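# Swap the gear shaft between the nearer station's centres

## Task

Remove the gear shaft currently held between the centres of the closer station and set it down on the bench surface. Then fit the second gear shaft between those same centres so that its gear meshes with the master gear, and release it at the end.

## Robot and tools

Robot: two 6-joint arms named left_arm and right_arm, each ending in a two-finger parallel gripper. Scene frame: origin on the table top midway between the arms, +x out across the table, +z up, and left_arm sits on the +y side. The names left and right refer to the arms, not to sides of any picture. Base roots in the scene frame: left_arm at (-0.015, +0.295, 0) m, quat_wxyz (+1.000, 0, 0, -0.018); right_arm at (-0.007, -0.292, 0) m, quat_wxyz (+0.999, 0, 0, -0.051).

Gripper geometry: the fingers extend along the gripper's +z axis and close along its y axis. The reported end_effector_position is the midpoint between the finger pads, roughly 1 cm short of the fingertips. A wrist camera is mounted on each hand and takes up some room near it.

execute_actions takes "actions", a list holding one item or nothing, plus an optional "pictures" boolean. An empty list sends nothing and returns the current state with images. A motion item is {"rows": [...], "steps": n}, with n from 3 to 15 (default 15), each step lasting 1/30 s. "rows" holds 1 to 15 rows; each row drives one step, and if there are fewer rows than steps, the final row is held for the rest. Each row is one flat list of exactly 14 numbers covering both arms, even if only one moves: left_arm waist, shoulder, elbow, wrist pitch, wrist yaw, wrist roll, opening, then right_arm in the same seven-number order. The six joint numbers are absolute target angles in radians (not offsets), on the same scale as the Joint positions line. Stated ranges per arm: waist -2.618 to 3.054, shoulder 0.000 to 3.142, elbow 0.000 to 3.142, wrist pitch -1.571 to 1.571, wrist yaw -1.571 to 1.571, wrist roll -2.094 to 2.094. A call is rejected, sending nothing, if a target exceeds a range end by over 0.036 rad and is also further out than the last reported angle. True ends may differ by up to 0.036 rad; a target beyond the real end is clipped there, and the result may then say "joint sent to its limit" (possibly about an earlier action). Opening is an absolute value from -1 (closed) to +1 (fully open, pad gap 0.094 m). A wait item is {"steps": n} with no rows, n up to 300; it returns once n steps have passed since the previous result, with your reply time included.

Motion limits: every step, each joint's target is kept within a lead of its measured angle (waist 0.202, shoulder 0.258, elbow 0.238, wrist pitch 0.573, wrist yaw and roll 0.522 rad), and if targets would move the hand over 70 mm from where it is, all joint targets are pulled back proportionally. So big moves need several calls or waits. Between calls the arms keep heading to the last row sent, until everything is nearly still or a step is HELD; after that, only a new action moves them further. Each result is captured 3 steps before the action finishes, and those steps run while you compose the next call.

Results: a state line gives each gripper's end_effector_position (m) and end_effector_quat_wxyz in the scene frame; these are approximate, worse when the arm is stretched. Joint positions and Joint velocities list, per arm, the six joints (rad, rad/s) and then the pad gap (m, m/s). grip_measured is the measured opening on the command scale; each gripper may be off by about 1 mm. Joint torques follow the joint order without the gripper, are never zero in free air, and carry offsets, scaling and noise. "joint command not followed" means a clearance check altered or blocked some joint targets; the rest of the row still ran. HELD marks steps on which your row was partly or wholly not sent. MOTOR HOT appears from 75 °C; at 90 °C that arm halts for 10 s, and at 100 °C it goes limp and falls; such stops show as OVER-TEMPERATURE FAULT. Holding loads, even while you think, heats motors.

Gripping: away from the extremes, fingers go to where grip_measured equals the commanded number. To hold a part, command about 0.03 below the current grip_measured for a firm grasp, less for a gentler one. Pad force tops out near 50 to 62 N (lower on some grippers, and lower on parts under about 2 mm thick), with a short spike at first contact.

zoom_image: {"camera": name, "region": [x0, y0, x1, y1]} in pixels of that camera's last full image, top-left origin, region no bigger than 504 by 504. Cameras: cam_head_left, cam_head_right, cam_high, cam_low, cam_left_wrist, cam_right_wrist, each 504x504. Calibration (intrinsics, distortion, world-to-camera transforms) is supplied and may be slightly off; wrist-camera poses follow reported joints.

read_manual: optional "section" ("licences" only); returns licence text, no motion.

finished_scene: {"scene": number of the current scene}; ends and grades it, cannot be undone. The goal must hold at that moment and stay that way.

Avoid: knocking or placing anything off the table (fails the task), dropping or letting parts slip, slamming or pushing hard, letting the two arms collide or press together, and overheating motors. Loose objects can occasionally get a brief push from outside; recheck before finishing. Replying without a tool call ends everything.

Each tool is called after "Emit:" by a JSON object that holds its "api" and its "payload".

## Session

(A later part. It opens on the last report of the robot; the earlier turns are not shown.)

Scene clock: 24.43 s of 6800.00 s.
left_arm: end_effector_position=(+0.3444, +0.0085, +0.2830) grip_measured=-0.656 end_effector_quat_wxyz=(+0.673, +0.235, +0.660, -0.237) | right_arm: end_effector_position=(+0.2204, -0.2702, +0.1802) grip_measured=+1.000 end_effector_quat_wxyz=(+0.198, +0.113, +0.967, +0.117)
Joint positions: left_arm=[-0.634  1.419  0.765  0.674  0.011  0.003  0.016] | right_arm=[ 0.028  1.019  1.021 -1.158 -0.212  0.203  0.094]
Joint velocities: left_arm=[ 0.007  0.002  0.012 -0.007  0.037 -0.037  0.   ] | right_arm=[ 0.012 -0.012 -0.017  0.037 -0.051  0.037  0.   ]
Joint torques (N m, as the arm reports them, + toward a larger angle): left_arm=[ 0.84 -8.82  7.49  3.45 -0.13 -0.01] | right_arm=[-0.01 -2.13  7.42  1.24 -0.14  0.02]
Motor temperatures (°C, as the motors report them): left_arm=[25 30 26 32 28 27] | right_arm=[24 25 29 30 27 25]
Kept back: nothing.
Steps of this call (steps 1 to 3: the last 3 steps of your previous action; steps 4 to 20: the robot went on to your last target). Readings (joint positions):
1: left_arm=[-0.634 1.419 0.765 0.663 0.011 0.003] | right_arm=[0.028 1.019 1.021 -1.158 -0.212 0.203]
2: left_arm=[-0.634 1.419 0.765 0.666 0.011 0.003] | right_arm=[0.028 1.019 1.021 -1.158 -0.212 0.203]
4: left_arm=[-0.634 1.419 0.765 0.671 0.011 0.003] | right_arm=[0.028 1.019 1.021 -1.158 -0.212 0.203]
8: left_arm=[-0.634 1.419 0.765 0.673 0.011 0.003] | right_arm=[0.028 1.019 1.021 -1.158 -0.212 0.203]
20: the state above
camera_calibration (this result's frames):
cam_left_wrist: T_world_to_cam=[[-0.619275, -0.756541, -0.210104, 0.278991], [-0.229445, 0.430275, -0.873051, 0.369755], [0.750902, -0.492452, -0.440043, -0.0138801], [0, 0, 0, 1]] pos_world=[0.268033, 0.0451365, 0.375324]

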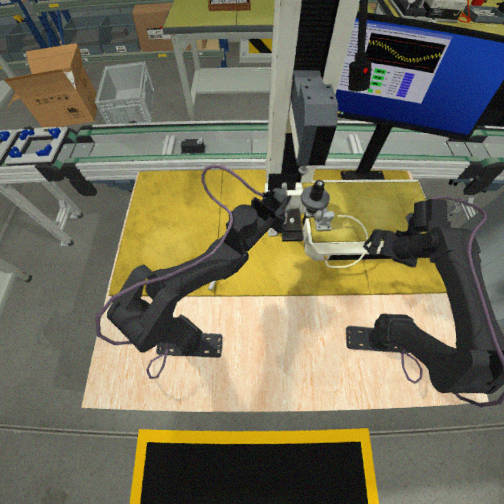

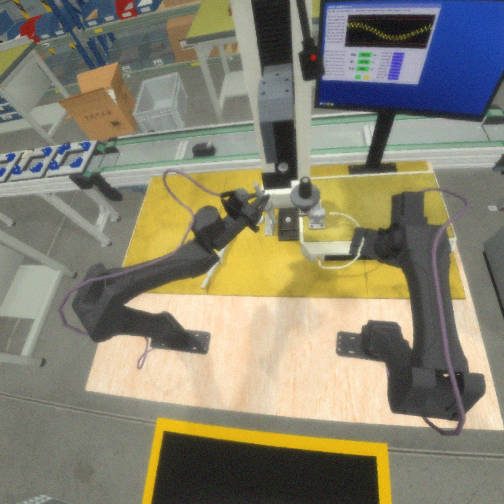

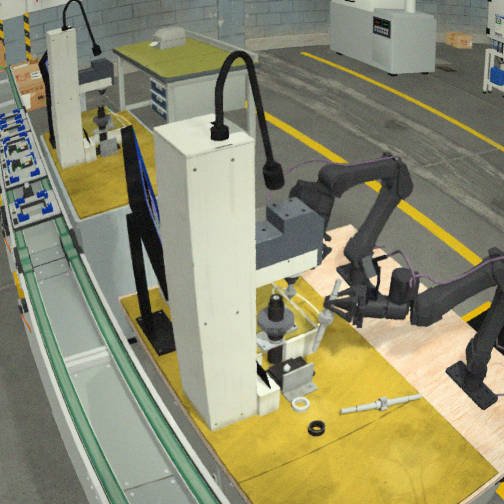

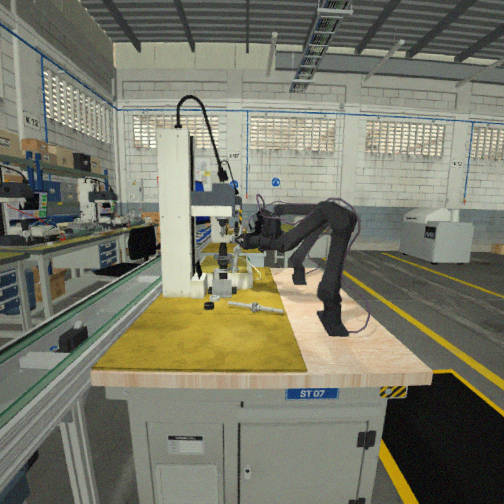

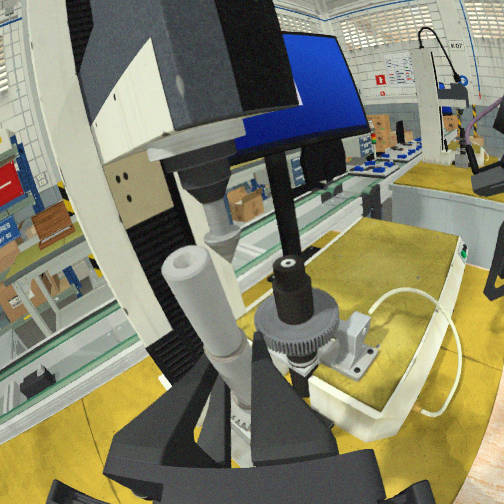

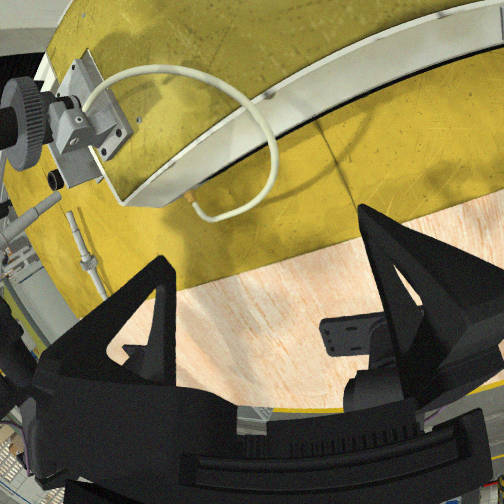

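Emit:
{"api": "execute_actions", "payload": {"actions": [{"rows":[[-0.61,1.55,0.87,0.86,0,0,-1,0.028,1.019,1.021,-1.158,-0.212,0.203,1]]}]}}

Emit:
{"api": "execute_actions", "payload": {"actions": [{"rows":[[-0.61,1.685,0.96,0.91,0,0,-1,0.028,1.019,1.021,-1.158,-0.212,0.203,1]]}]}}

Emit:
{"api": "execute_actions", "payload": {"actions": [{"steps":15}], "pictures": true}}

Emit:
{"api": "zoom_image", "payload": {"camera": "cam_low", "region": [170, 190, 300, 320]}}

Emit:
{"api": "zoom_image", "payload": {"camera": "cam_high", "region": [240, 260, 380, 400]}}

Emit:
{"api": "zoom_image", "payload": {"camera": "cam_head_right", "region": [230, 140, 350, 260]}}

Scene clock: 25.00 s of 6800.00 s.
left_arm: end_effector_position=(+0.3740, -0.0047, +0.2540) grip_measured=-0.656 end_effector_quat_wxyz=(+0.662, +0.233, +0.675, -0.227) | right_arm: end_effector_position=(+0.2204, -0.2702, +0.1802) grip_measured=+1.000 end_effector_quat_wxyz=(+0.198, +0.113, +0.967, +0.117)
Joint positions: left_arm=[-0.619  1.58   0.829  0.731  0.009  0.003  0.016] | right_arm=[ 0.028  1.019  1.021 -1.158 -0.212  0.203  0.094]
Joint velocities: left_arm=[-0.002 -0.007 -0.027  0.051  0.007 -0.066 -0.   ] | right_arm=[ 0.012  0.007 -0.002 -0.007 -0.037  0.022  0.   ]
Joint torques (N m, as the arm reports them, + toward a larger angle): left_arm=[  0.67 -11.48   9.01   3.29  -0.08  -0.01] | right_arm=[-0.01 -2.14  7.42  1.24 -0.14  0.02]
Motor temperatures (°C, as the motors report them): left_arm=[25 30 26 32 28 27] | right_arm=[24 25 29 30 27 25]
Steps of this call (steps 1 to 5: the robot went on to your last target; steps 6 to 17: the first 12 steps of this action). Readings (joint positions):
6: left_arm=[-0.633 1.434 0.771 0.684 0.011 0.003] | right_arm=[0.028 1.019 1.021 -1.158 -0.212 0.203]
7: left_arm=[-0.631 1.466 0.791 0.702 0.011 0.003] | right_arm=[0.028 1.019 1.021 -1.158 -0.212 0.203]
9: left_arm=[-0.625 1.532 0.825 0.733 0.011 0.003] | right_arm=[0.028 1.019 1.021 -1.158 -0.212 0.203]
13: left_arm=[-0.619 1.578 0.829 0.728 0.009 0.003] | right_arm=[0.028 1.019 1.021 -1.158 -0.212 0.203]
17: the state above

Scene clock: 25.50 s of 6800.00 s.
left_arm: end_effector_position=(+0.3968, -0.0221, +0.2449) grip_measured=-0.656 end_effector_quat_wxyz=(+0.666, +0.232, +0.672, -0.228) | right_arm: end_effector_position=(+0.2204, -0.2702, +0.1802) grip_measured=+1.000 end_effector_quat_wxyz=(+0.198, +0.113, +0.967, +0.117)
Joint positions: left_arm=[-0.619  1.71   0.916  0.785  0.009  0.003  0.016] | right_arm=[ 0.028  1.019  1.021 -1.158 -0.212  0.203  0.094]
Joint velocities: left_arm=[-0.012 -0.002  0.007 -0.037 -0.051 -0.037  0.001] | right_arm=[-0.012 -0.002 -0.007 -0.022 -0.022 -0.022  0.   ]
Joint torques (N m, as the arm reports them, + toward a larger angle): left_arm=[  0.75 -12.37   9.2    3.37  -0.1   -0.01] | right_arm=[-0.01 -2.13  7.43  1.24 -0.14  0.02]
Motor temperatures (°C, as the motors report them): left_arm=[25 30 26 33 28 27] | right_arm=[24 25 29 30 27 25]
Steps of this call (steps 1 to 3: the last 3 steps of your previous action; steps 4 to 15: the first 12 steps of this action). Readings (joint positions):
4: left_arm=[-0.619 1.593 0.839 0.740 0.009 0.003] | right_arm=[0.028 1.019 1.021 -1.158 -0.212 0.203]
5: left_arm=[-0.619 1.621 0.864 0.749 0.009 0.003] | right_arm=[0.028 1.019 1.021 -1.158 -0.212 0.203]
7: left_arm=[-0.619 1.677 0.907 0.775 0.009 0.003] | right_arm=[0.028 1.019 1.021 -1.158 -0.212 0.203]
11: left_arm=[-0.619 1.709 0.916 0.782 0.009 0.003] | right_arm=[0.028 1.019 1.021 -1.158 -0.212 0.203]
15: the state above

Scene clock: 26.00 s of 6800.00 s.
left_arm: end_effector_position=(+0.3968, -0.0221, +0.2451) grip_measured=-0.656 end_effector_quat_wxyz=(+0.666, +0.232, +0.671, -0.228) | right_arm: end_effector_position=(+0.2204, -0.2702, +0.1802) grip_measured=+1.000 end_effector_quat_wxyz=(+0.198, +0.113, +0.967, +0.117)
Joint positions: left_arm=[-0.619  1.71   0.916  0.786  0.009  0.003  0.016] | right_arm=[ 0.028  1.019  1.021 -1.158 -0.212  0.203  0.094]
Joint velocities: left_arm=[ 0.002 -0.012 -0.012 -0.022  0.022  0.081  0.   ] | right_arm=[-0.022 -0.002 -0.002 -0.037  0.007  0.139  0.   ]
Joint torques (N m, as the arm reports them, + toward a larger angle): left_arm=[  0.76 -12.32   9.09   3.44  -0.1   -0.01] | right_arm=[-0.01 -2.13  7.43  1.24 -0.14  0.02]
Motor temperatures (°C, as the motors report them): left_arm=[25 30 26 33 28 27] | right_arm=[24 25 29 30 27 25]
Kept back: nothing.
Steps of this call (steps 1 to 3: the last 3 steps of your previous action; steps 4 to 15: the robot went on to your last target). Readings (joint positions):
1: left_arm=[-0.619 1.710 0.916 0.786 0.009 0.003] | right_arm=[0.028 1.019 1.021 -1.158 -0.212 0.203]
2: left_arm=[-0.619 1.710 0.916 0.786 0.009 0.003] | right_arm=[0.028 1.019 1.021 -1.158 -0.212 0.203]
4: left_arm=[-0.619 1.710 0.916 0.786 0.009 0.003] | right_arm=[0.028 1.019 1.021 -1.158 -0.212 0.203]
8: left_arm=[-0.619 1.710 0.916 0.786 0.009 0.003] | right_arm=[0.028 1.019 1.021 -1.158 -0.212 0.203]
15: the state above
All arms were judged still, so your last target was given up. Only a new action makes them travel on or press farther. Fingers that are still opening or closing keep moving.
camera_calibration (this result's frames):
cam_left_wrist: T_world_to_cam=[[-0.610319, -0.763925, -0.209595, 0.276487], [-0.256559, 0.440949, -0.860083, 0.369713], [0.749459, -0.471151, -0.465111, -0.0777731], [0, 0, 0, 1]] pos_world=[0.321886, 0.0115476, 0.339761]

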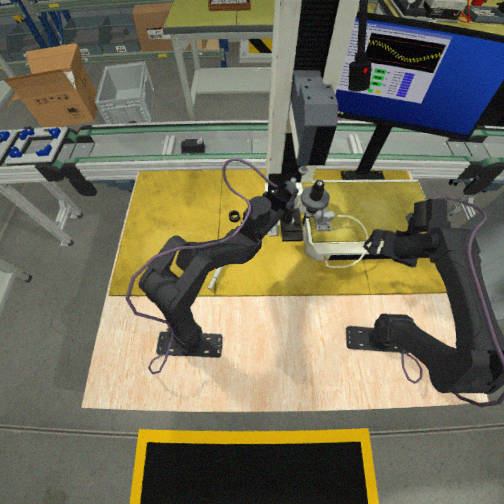

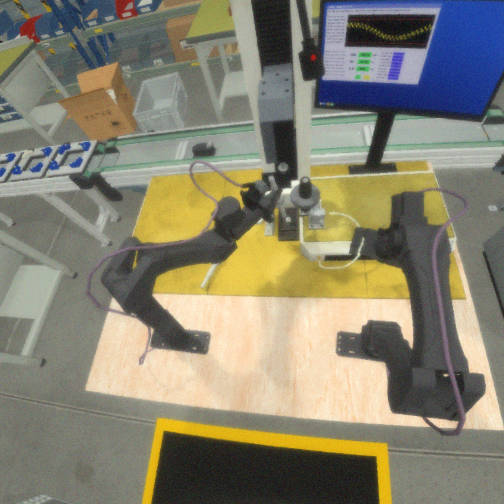

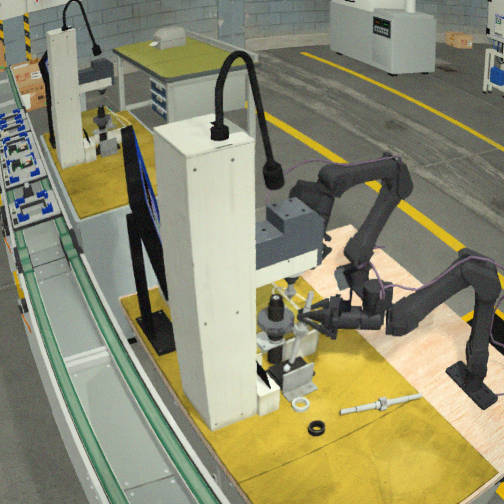

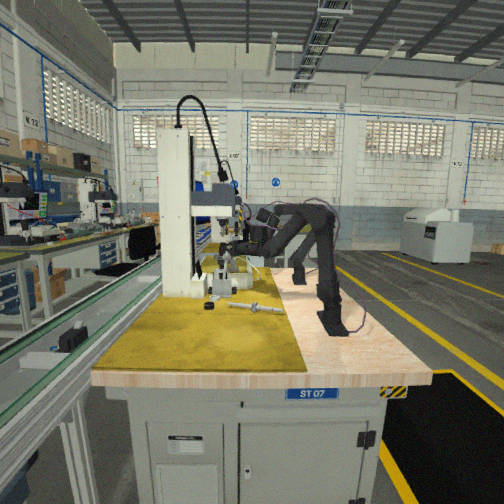

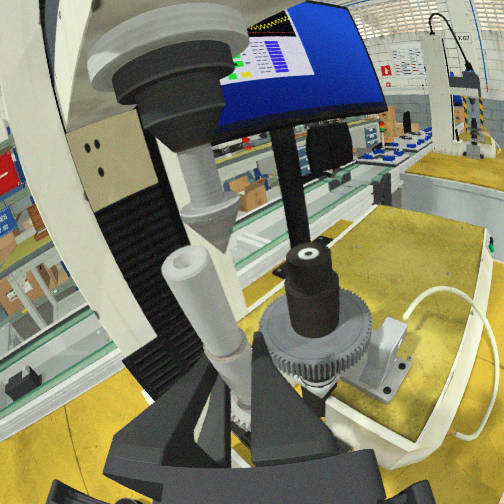

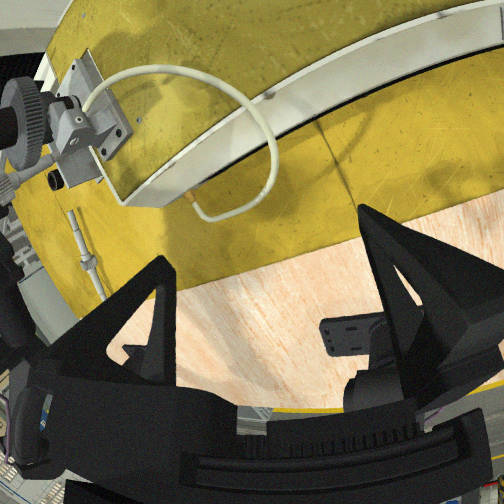

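Region (170, 190, 300, 320) of cam_low's 504x504 image, scaled by 3.877, with more detail than that image has.

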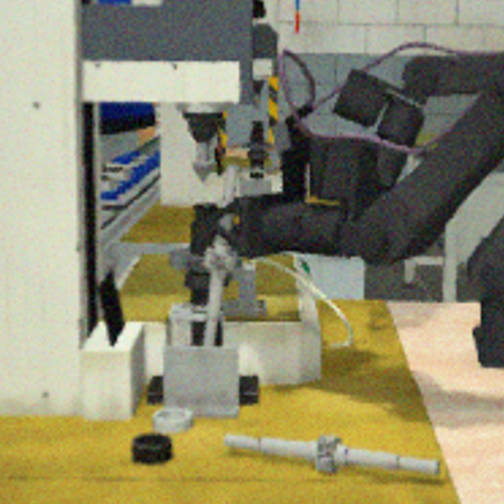

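Region (240, 260, 380, 400) of cam_high's 504x504 image, scaled by 3.600, with more detail than that image has.

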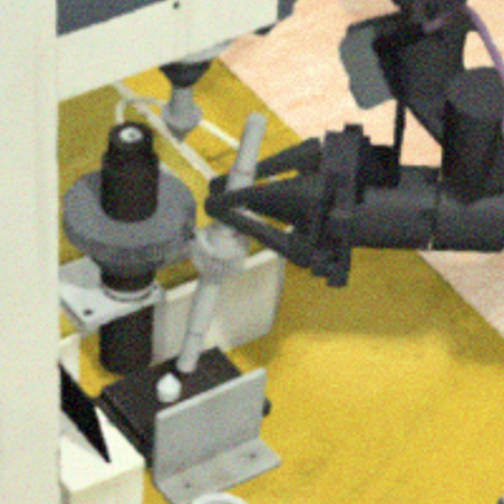

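Region (230, 140, 350, 260) of cam_head_right's 504x504 image, scaled by 4.200, with more detail than that image has.

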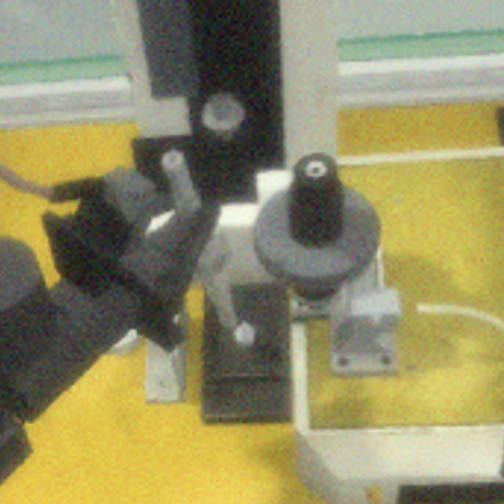

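Emit:
{"api": "execute_actions", "payload": {"actions": [{"rows":[[-0.61,1.73,1.015,0.90,0,0,-1,0.028,1.019,1.021,-1.158,-0.212,0.203,1]]}]}}

Emit:
{"api": "execute_actions", "payload": {"actions": [{"steps":8}], "pictures": true}}

Emit:
{"api": "zoom_image", "payload": {"camera": "cam_high", "region": [240, 260, 380, 400]}}

Emit:
{"api": "zoom_image", "payload": {"camera": "cam_head_right", "region": [230, 140, 350, 260]}}

Scene clock: 26.50 s of 6800.00 s.
left_arm: end_effector_position=(+0.4053, -0.0286, +0.2497) grip_measured=-0.656 end_effector_quat_wxyz=(+0.670, +0.231, +0.667, -0.229) | right_arm: end_effector_position=(+0.2204, -0.2702, +0.1802) grip_measured=+1.000 end_effector_quat_wxyz=(+0.198, +0.113, +0.967, +0.117)
Joint positions: left_arm=[-0.619  1.744  0.963  0.785  0.009  0.003  0.016] | right_arm=[ 0.028  1.019  1.021 -1.158 -0.212  0.203  0.094]
Joint velocities: left_arm=[-0.007 -0.002 -0.012  0.051  0.022  0.007 -0.001] | right_arm=[-0.007  0.012 -0.007 -0.022 -0.051  0.095  0.   ]
Joint torques (N m, as the arm reports them, + toward a larger angle): left_arm=[  0.77 -11.97   9.66   3.34  -0.1   -0.01] | right_arm=[-0.02 -2.13  7.43  1.24 -0.14  0.02]
Motor temperatures (°C, as the motors report them): left_arm=[25 30 26 33 28 27] | right_arm=[24 25 29 30 27 25]
Steps of this call (steps 1 to 3: nothing new was sent; steps 4 to 15: the first 12 steps of this action). Readings (joint positions):
4: left_arm=[-0.619 1.714 0.921 0.785 0.009 0.003] | right_arm=[0.028 1.019 1.021 -1.158 -0.212 0.203]
5: left_arm=[-0.619 1.723 0.934 0.784 0.009 0.003] | right_arm=[0.028 1.019 1.021 -1.158 -0.212 0.203]
7: left_arm=[-0.619 1.740 0.957 0.785 0.009 0.003] | right_arm=[0.028 1.019 1.021 -1.158 -0.212 0.203]
11: left_arm=[-0.619 1.744 0.963 0.785 0.009 0.003] | right_arm=[0.028 1.019 1.021 -1.158 -0.212 0.203]
15: the state above

Scene clock: 26.77 s of 6800.00 s.
left_arm: end_effector_position=(+0.4053, -0.0286, +0.2497) grip_measured=-0.656 end_effector_quat_wxyz=(+0.670, +0.231, +0.667, -0.229) | right_arm: end_effector_position=(+0.2204, -0.2702, +0.1802) grip_measured=+1.000 end_effector_quat_wxyz=(+0.198, +0.113, +0.967, +0.117)
Joint positions: left_arm=[-0.619  1.744  0.963  0.785  0.009  0.003  0.016] | right_arm=[ 0.028  1.019  1.021 -1.158 -0.212  0.203  0.094]
Joint velocities: left_arm=[-0.007  0.007 -0.002 -0.051  0.081 -0.037 -0.003] | right_arm=[-0.012 -0.012  0.002 -0.022 -0.081 -0.066  0.   ]
Joint torques (N m, as the arm reports them, + toward a larger angle): left_arm=[  0.75 -11.84   9.57   3.36  -0.1    0.  ] | right_arm=[-0.02 -2.14  7.45  1.24 -0.15  0.02]
Motor temperatures (°C, as the motors report them): left_arm=[25 30 26 34 28 27] | right_arm=[24 25 29 30 27 25]
Kept back: nothing.
Steps of this call (steps 1 to 3: the last 3 steps of your previous action; steps 4 to 8: the robot went on to your last target). Readings (joint positions):
1: left_arm=[-0.619 1.744 0.963 0.785 0.009 0.003] | right_arm=[0.028 1.019 1.021 -1.158 -0.212 0.203]
2: left_arm=[-0.619 1.744 0.963 0.785 0.009 0.003] | right_arm=[0.028 1.019 1.021 -1.158 -0.212 0.203]
4: left_arm=[-0.619 1.744 0.963 0.785 0.009 0.003] | right_arm=[0.028 1.019 1.021 -1.158 -0.212 0.203]
8: the state above
camera_calibration (this result's frames):
cam_left_wrist: T_world_to_cam=[[-0.608224, -0.765531, -0.209823, 0.27682], [-0.247938, 0.434337, -0.865955, 0.376504], [0.75405, -0.474672, -0.453978, -0.0898239], [0, 0, 0, 1]] pos_world=[0.329449, 0.00574773, 0.34334]

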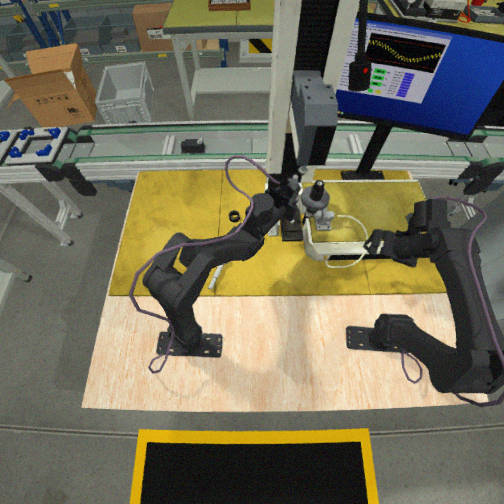

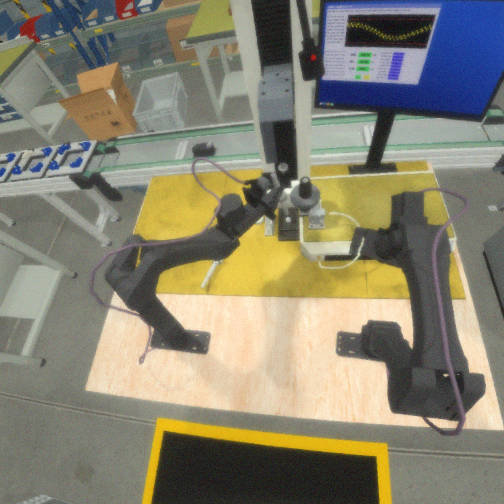

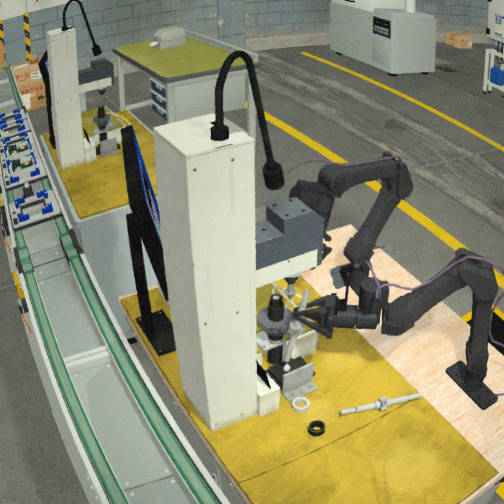

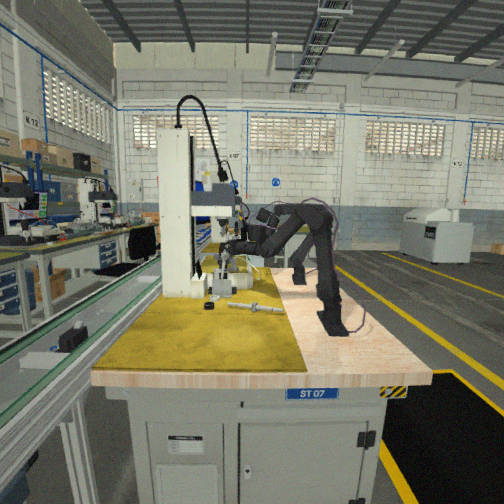

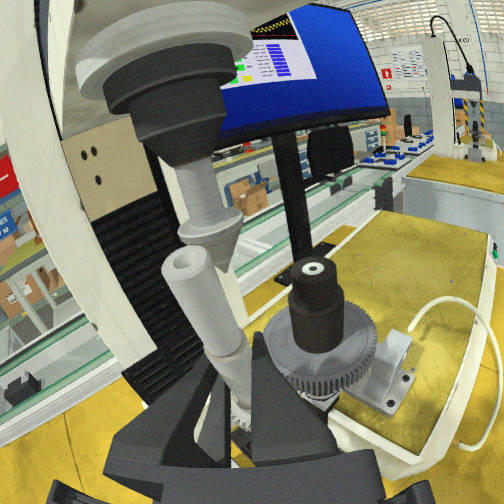

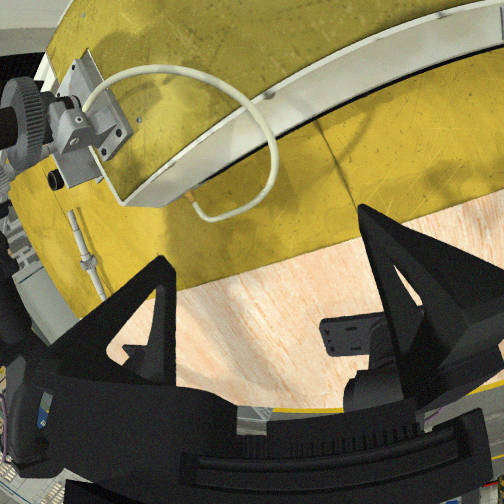

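Region (240, 260, 380, 400) of cam_high's 504x504 image, scaled by 3.600, with more detail than that image has.

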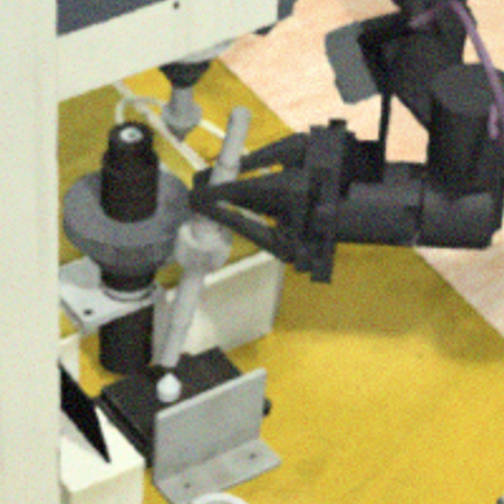

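Region (230, 140, 350, 260) of cam_head_right's 504x504 image, scaled by 4.200, with more detail than that image has.

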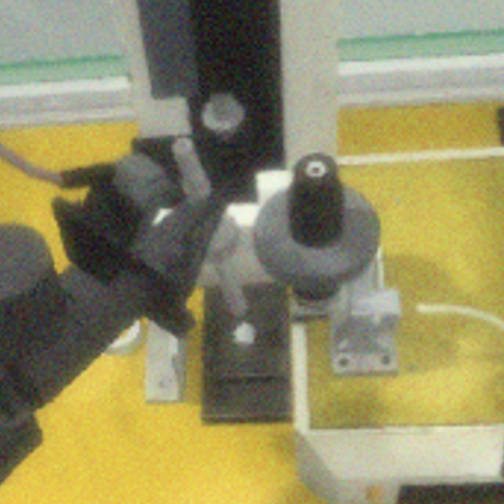

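Emit:
{"api": "execute_actions", "payload": {"actions": [{"rows":[[-0.632,1.78,1.015,0.90,0,0,-1,0.028,1.019,1.021,-1.158,-0.212,0.203,1]]}]}}

Emit:
{"api": "execute_actions", "payload": {"actions": [{"steps":8}], "pictures": true}}

Emit:
{"api": "zoom_image", "payload": {"camera": "cam_high", "region": [240, 260, 380, 400]}}

Emit:
{"api": "zoom_image", "payload": {"camera": "cam_head_right", "region": [230, 140, 350, 260]}}

Scene clock: 27.27 s of 6800.00 s.
left_arm: end_effector_position=(+0.4109, -0.0328, +0.2338) grip_measured=-0.656 end_effector_quat_wxyz=(+0.664, +0.233, +0.674, -0.227) | right_arm: end_effector_position=(+0.2204, -0.2702, +0.1802) grip_measured=+1.000 end_effector_quat_wxyz=(+0.198, +0.113, +0.967, +0.117)
Joint positions: left_arm=[-0.619  1.792  0.971  0.805  0.008  0.003  0.016] | right_arm=[ 0.028  1.019  1.021 -1.158 -0.212  0.203  0.094]
Joint velocities: left_arm=[-0.012 -0.002  0.012 -0.081 -0.007 -0.022 -0.001] | right_arm=[-0.002 -0.012 -0.017  0.022 -0.037 -0.066  0.   ]
Joint torques (N m, as the arm reports them, + toward a larger angle): left_arm=[ -1.18 -12.04   8.96   3.15  -0.09   0.  ] | right_arm=[-0.01 -2.15  7.43  1.24 -0.14  0.02]
Motor temperatures (°C, as the motors report them): left_arm=[25 30 26 34 28 27] | right_arm=[24 25 29 30 27 25]
Steps of this call (steps 1 to 3: the robot went on to your last target; steps 4 to 15: the first 12 steps of this action). Readings (joint positions):
4: left_arm=[-0.619 1.749 0.964 0.788 0.009 0.003] | right_arm=[0.028 1.019 1.021 -1.158 -0.212 0.203]
5: left_arm=[-0.619 1.757 0.967 0.794 0.009 0.003] | right_arm=[0.028 1.019 1.021 -1.158 -0.212 0.203]
7: left_arm=[-0.619 1.776 0.971 0.798 0.009 0.003] | right_arm=[0.028 1.019 1.021 -1.158 -0.212 0.203]
11: left_arm=[-0.619 1.792 0.971 0.805 0.008 0.003] | right_arm=[0.028 1.019 1.021 -1.158 -0.212 0.203]
15: the state above

Scene clock: 27.53 s of 6800.00 s.
left_arm: end_effector_position=(+0.4109, -0.0328, +0.2338) grip_measured=-0.656 end_effector_quat_wxyz=(+0.664, +0.233, +0.674, -0.227) | right_arm: end_effector_position=(+0.2204, -0.2702, +0.1802) grip_measured=+1.000 end_effector_quat_wxyz=(+0.198, +0.113, +0.967, +0.117)
Joint positions: left_arm=[-0.619  1.792  0.971  0.805  0.008  0.003  0.016] | right_arm=[ 0.028  1.019  1.021 -1.158 -0.212  0.203  0.094]
Joint velocities: left_arm=[-0.002 -0.002 -0.017 -0.022  0.066 -0.037 -0.   ] | right_arm=[-0.017 -0.012  0.017 -0.066  0.022 -0.007  0.   ]
Joint torques (N m, as the arm reports them, + toward a larger angle): left_arm=[ -1.2  -12.03   8.98   3.14  -0.1   -0.01] | right_arm=[-0.02 -2.16  7.42  1.24 -0.14  0.02]
Motor temperatures (°C, as the motors report them): left_arm=[25 30 27 34 28 27] | right_arm=[24 25 29 30 27 25]
Kept back: nothing.
Steps of this call (steps 1 to 3: the last 3 steps of your previous action; steps 4 to 8: the robot went on to your last target). Readings (joint positions):
1: left_arm=[-0.619 1.792 0.971 0.805 0.008 0.003] | right_arm=[0.028 1.019 1.021 -1.158 -0.212 0.203]
2: left_arm=[-0.619 1.792 0.971 0.805 0.008 0.003] | right_arm=[0.028 1.019 1.021 -1.158 -0.212 0.203]
4: left_arm=[-0.619 1.792 0.971 0.805 0.008 0.003] | right_arm=[0.028 1.019 1.021 -1.158 -0.212 0.203]
8: the state above
camera_calibration (this result's frames):
cam_left_wrist: T_world_to_cam=[[-0.611295, -0.763184, -0.209446, 0.274904], [-0.261922, 0.444838, -0.856456, 0.369752], [0.746803, -0.468689, -0.471822, -0.0959334], [0, 0, 0, 1]] pos_world=[0.336537, 0.000359609, 0.32899]

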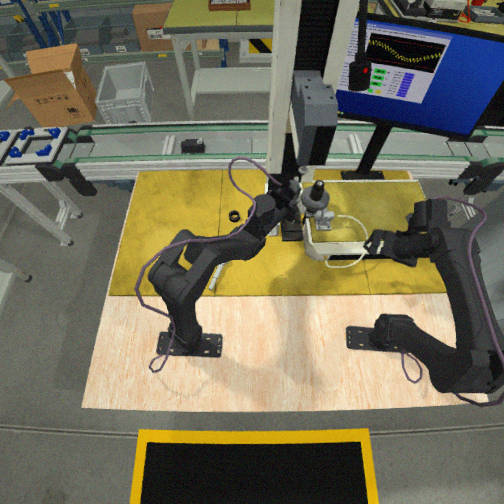

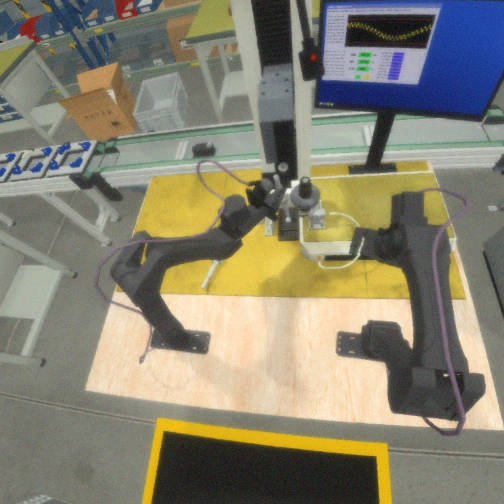

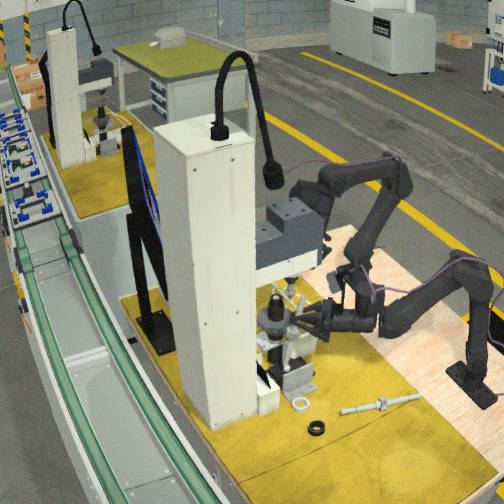

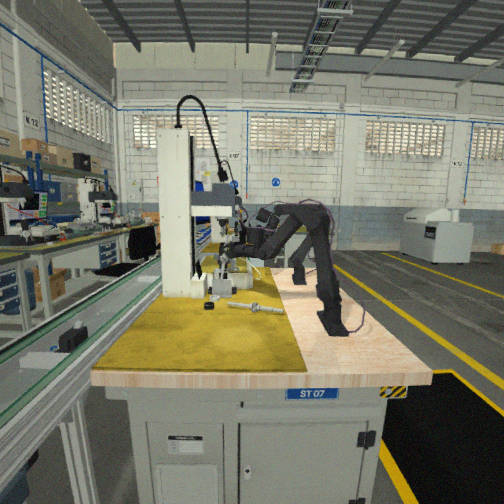

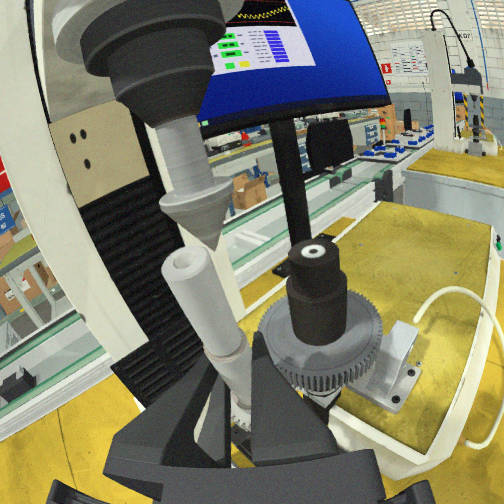

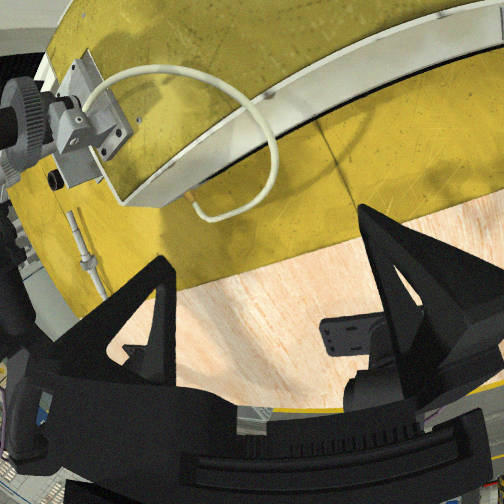

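Region (240, 260, 380, 400) of cam_high's 504x504 image, scaled by 3.600, with more detail than that image has.

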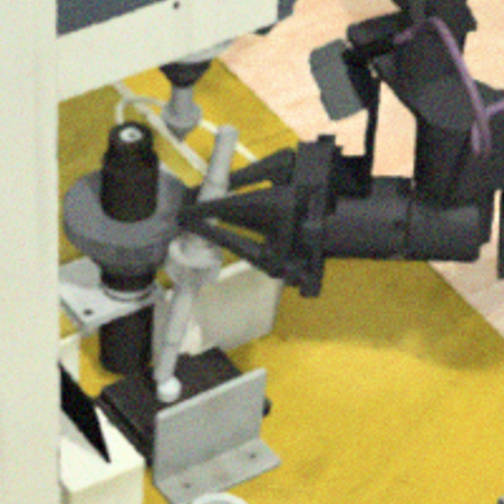

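Region (230, 140, 350, 260) of cam_head_right's 504x504 image, scaled by 4.200, with more detail than that image has.

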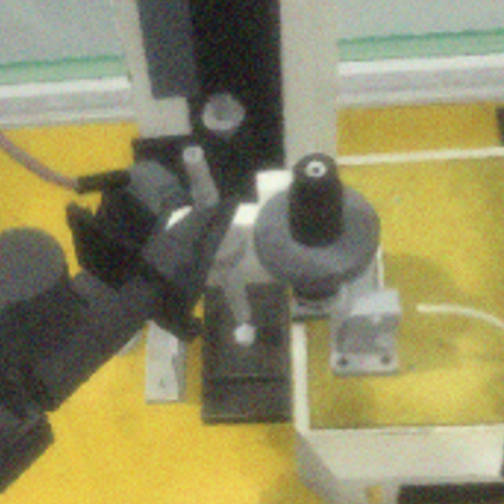

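Emit:
{"api": "execute_actions", "payload": {"actions": [{"rows":[[-0.645,1.78,1.0,0.80,0,0,-1,0.028,1.019,1.021,-1.158,-0.212,0.203,1]]}]}}

Emit:
{"api": "execute_actions", "payload": {"actions": [{"steps":8}], "pictures": true}}

Emit:
{"api": "zoom_image", "payload": {"camera": "cam_high", "region": [240, 260, 380, 400]}}

Scene clock: 28.00 s of 6800.00 s.
left_arm: end_effector_position=(+0.4062, -0.0388, +0.2321) grip_measured=-0.656 end_effector_quat_wxyz=(+0.660, +0.237, +0.675, -0.230) | right_arm: end_effector_position=(+0.2204, -0.2702, +0.1802) grip_measured=+1.000 end_effector_quat_wxyz=(+0.198, +0.113, +0.967, +0.117)
Joint positions: left_arm=[-0.634  1.792  0.971  0.798  0.004  0.003  0.016] | right_arm=[ 0.028  1.019  1.021 -1.158 -0.212  0.203  0.094]
Joint velocities: left_arm=[ 0.012 -0.007 -0.002 -0.007  0.066  0.051 -0.001] | right_arm=[-0.007 -0.002 -0.007 -0.037  0.066 -0.081  0.   ]
Joint torques (N m, as the arm reports them, + toward a larger angle): left_arm=[ -0.9  -12.05   7.98   2.16  -0.06  -0.04] | right_arm=[-0.02 -2.15  7.44  1.24 -0.14  0.02]
Motor temperatures (°C, as the motors report them): left_arm=[25 30 27 34 28 27] | right_arm=[24 25 29 30 27 25]
Steps of this call (steps 1 to 2: the robot went on to your last target; steps 3 to 14: the first 12 steps of this action). Readings (joint positions):
3: left_arm=[-0.620 1.792 0.971 0.800 0.007 0.003] | right_arm=[0.028 1.019 1.021 -1.158 -0.212 0.203]
4: left_arm=[-0.622 1.792 0.971 0.798 0.005 0.003] | right_arm=[0.028 1.019 1.021 -1.158 -0.212 0.203]
6: left_arm=[-0.628 1.792 0.971 0.798 0.004 0.003] | right_arm=[0.028 1.019 1.021 -1.158 -0.212 0.203]
10: left_arm=[-0.634 1.792 0.971 0.798 0.004 0.003] | right_arm=[0.028 1.019 1.021 -1.158 -0.212 0.203]
14: the state above

Scene clock: 28.27 s of 6800.00 s.
left_arm: end_effector_position=(+0.4062, -0.0388, +0.2321) grip_measured=-0.656 end_effector_quat_wxyz=(+0.660, +0.237, +0.675, -0.230) | right_arm: end_effector_position=(+0.2204, -0.2702, +0.1802) grip_measured=+1.000 end_effector_quat_wxyz=(+0.198, +0.113, +0.967, +0.117)
Joint positions: left_arm=[-0.634  1.792  0.971  0.798  0.004  0.003  0.016] | right_arm=[ 0.028  1.019  1.021 -1.158 -0.212  0.203  0.094]
Joint velocities: left_arm=[ 0.002 -0.012  0.002 -0.051 -0.022  0.051  0.001] | right_arm=[-0.007 -0.002 -0.002  0.007  0.066  0.051  0.   ]
Joint torques (N m, as the arm reports them, + toward a larger angle): left_arm=[ -1.   -12.04   7.99   2.16  -0.05  -0.01] | right_arm=[-0.02 -2.13  7.43  1.24 -0.14  0.02]
Motor temperatures (°C, as the motors report them): left_arm=[25 30 27 34 28 27] | right_arm=[24 25 29 30 27 25]
Kept back: nothing.
Steps of this call (steps 1 to 3: the last 3 steps of your previous action; steps 4 to 8: the robot went on to your last target). Readings (joint positions):
1: left_arm=[-0.634 1.792 0.971 0.798 0.004 0.003] | right_arm=[0.028 1.019 1.021 -1.158 -0.212 0.203]
2: left_arm=[-0.634 1.792 0.971 0.798 0.004 0.003] | right_arm=[0.028 1.019 1.021 -1.158 -0.212 0.203]
4: left_arm=[-0.634 1.792 0.971 0.798 0.004 0.003] | right_arm=[0.028 1.019 1.021 -1.158 -0.212 0.203]
8: the state above
camera_calibration (this result's frames):
cam_left_wrist: T_world_to_cam=[[-0.621109, -0.755236, -0.209386, 0.271473], [-0.261383, 0.45149, -0.853133, 0.368971], [0.738852, -0.475159, -0.477831, -0.0916655], [0, 0, 0, 1]] pos_world=[0.332785, -0.00511621, 0.327823]

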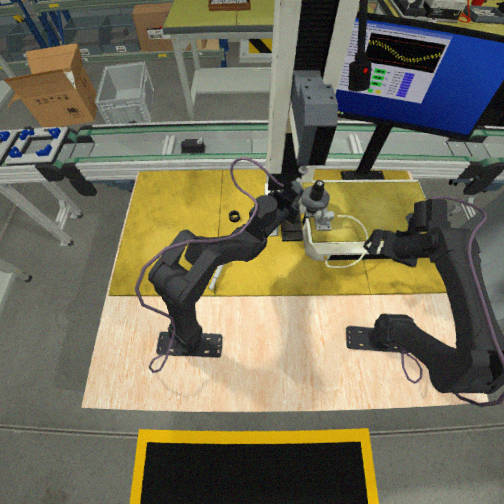

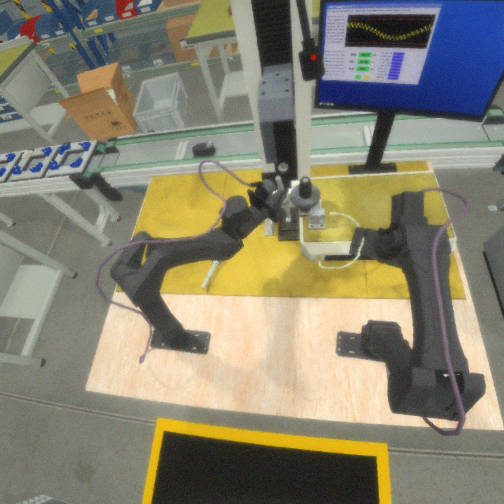

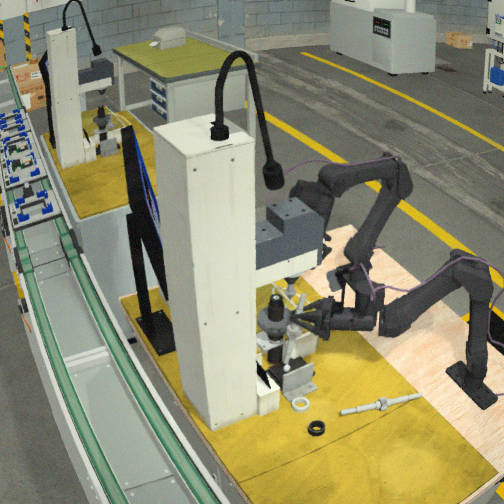

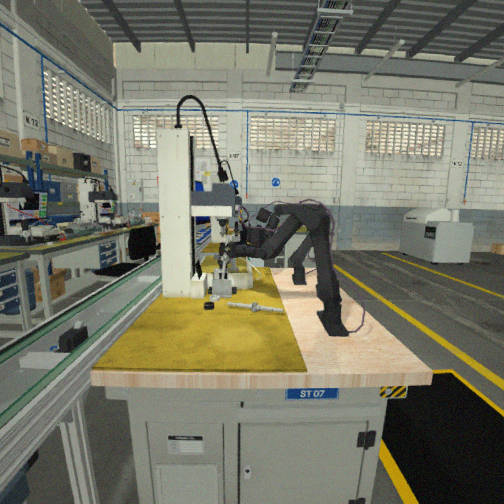

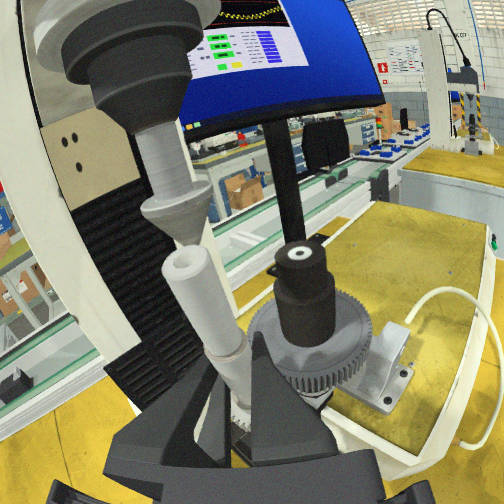

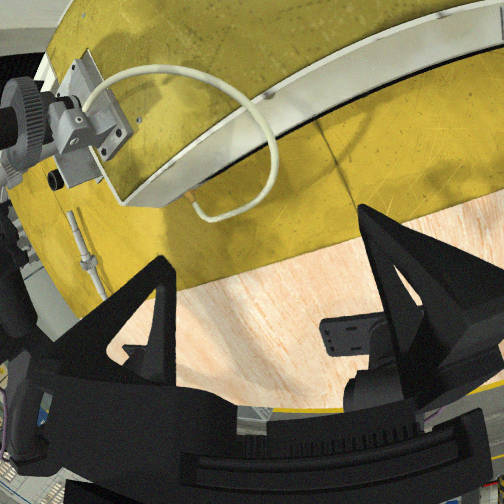

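Region (240, 260, 380, 400) of cam_high's 504x504 image, scaled by 3.600, with more detail than that image has.

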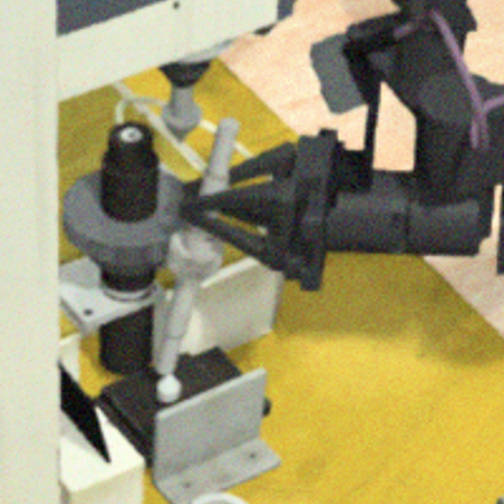

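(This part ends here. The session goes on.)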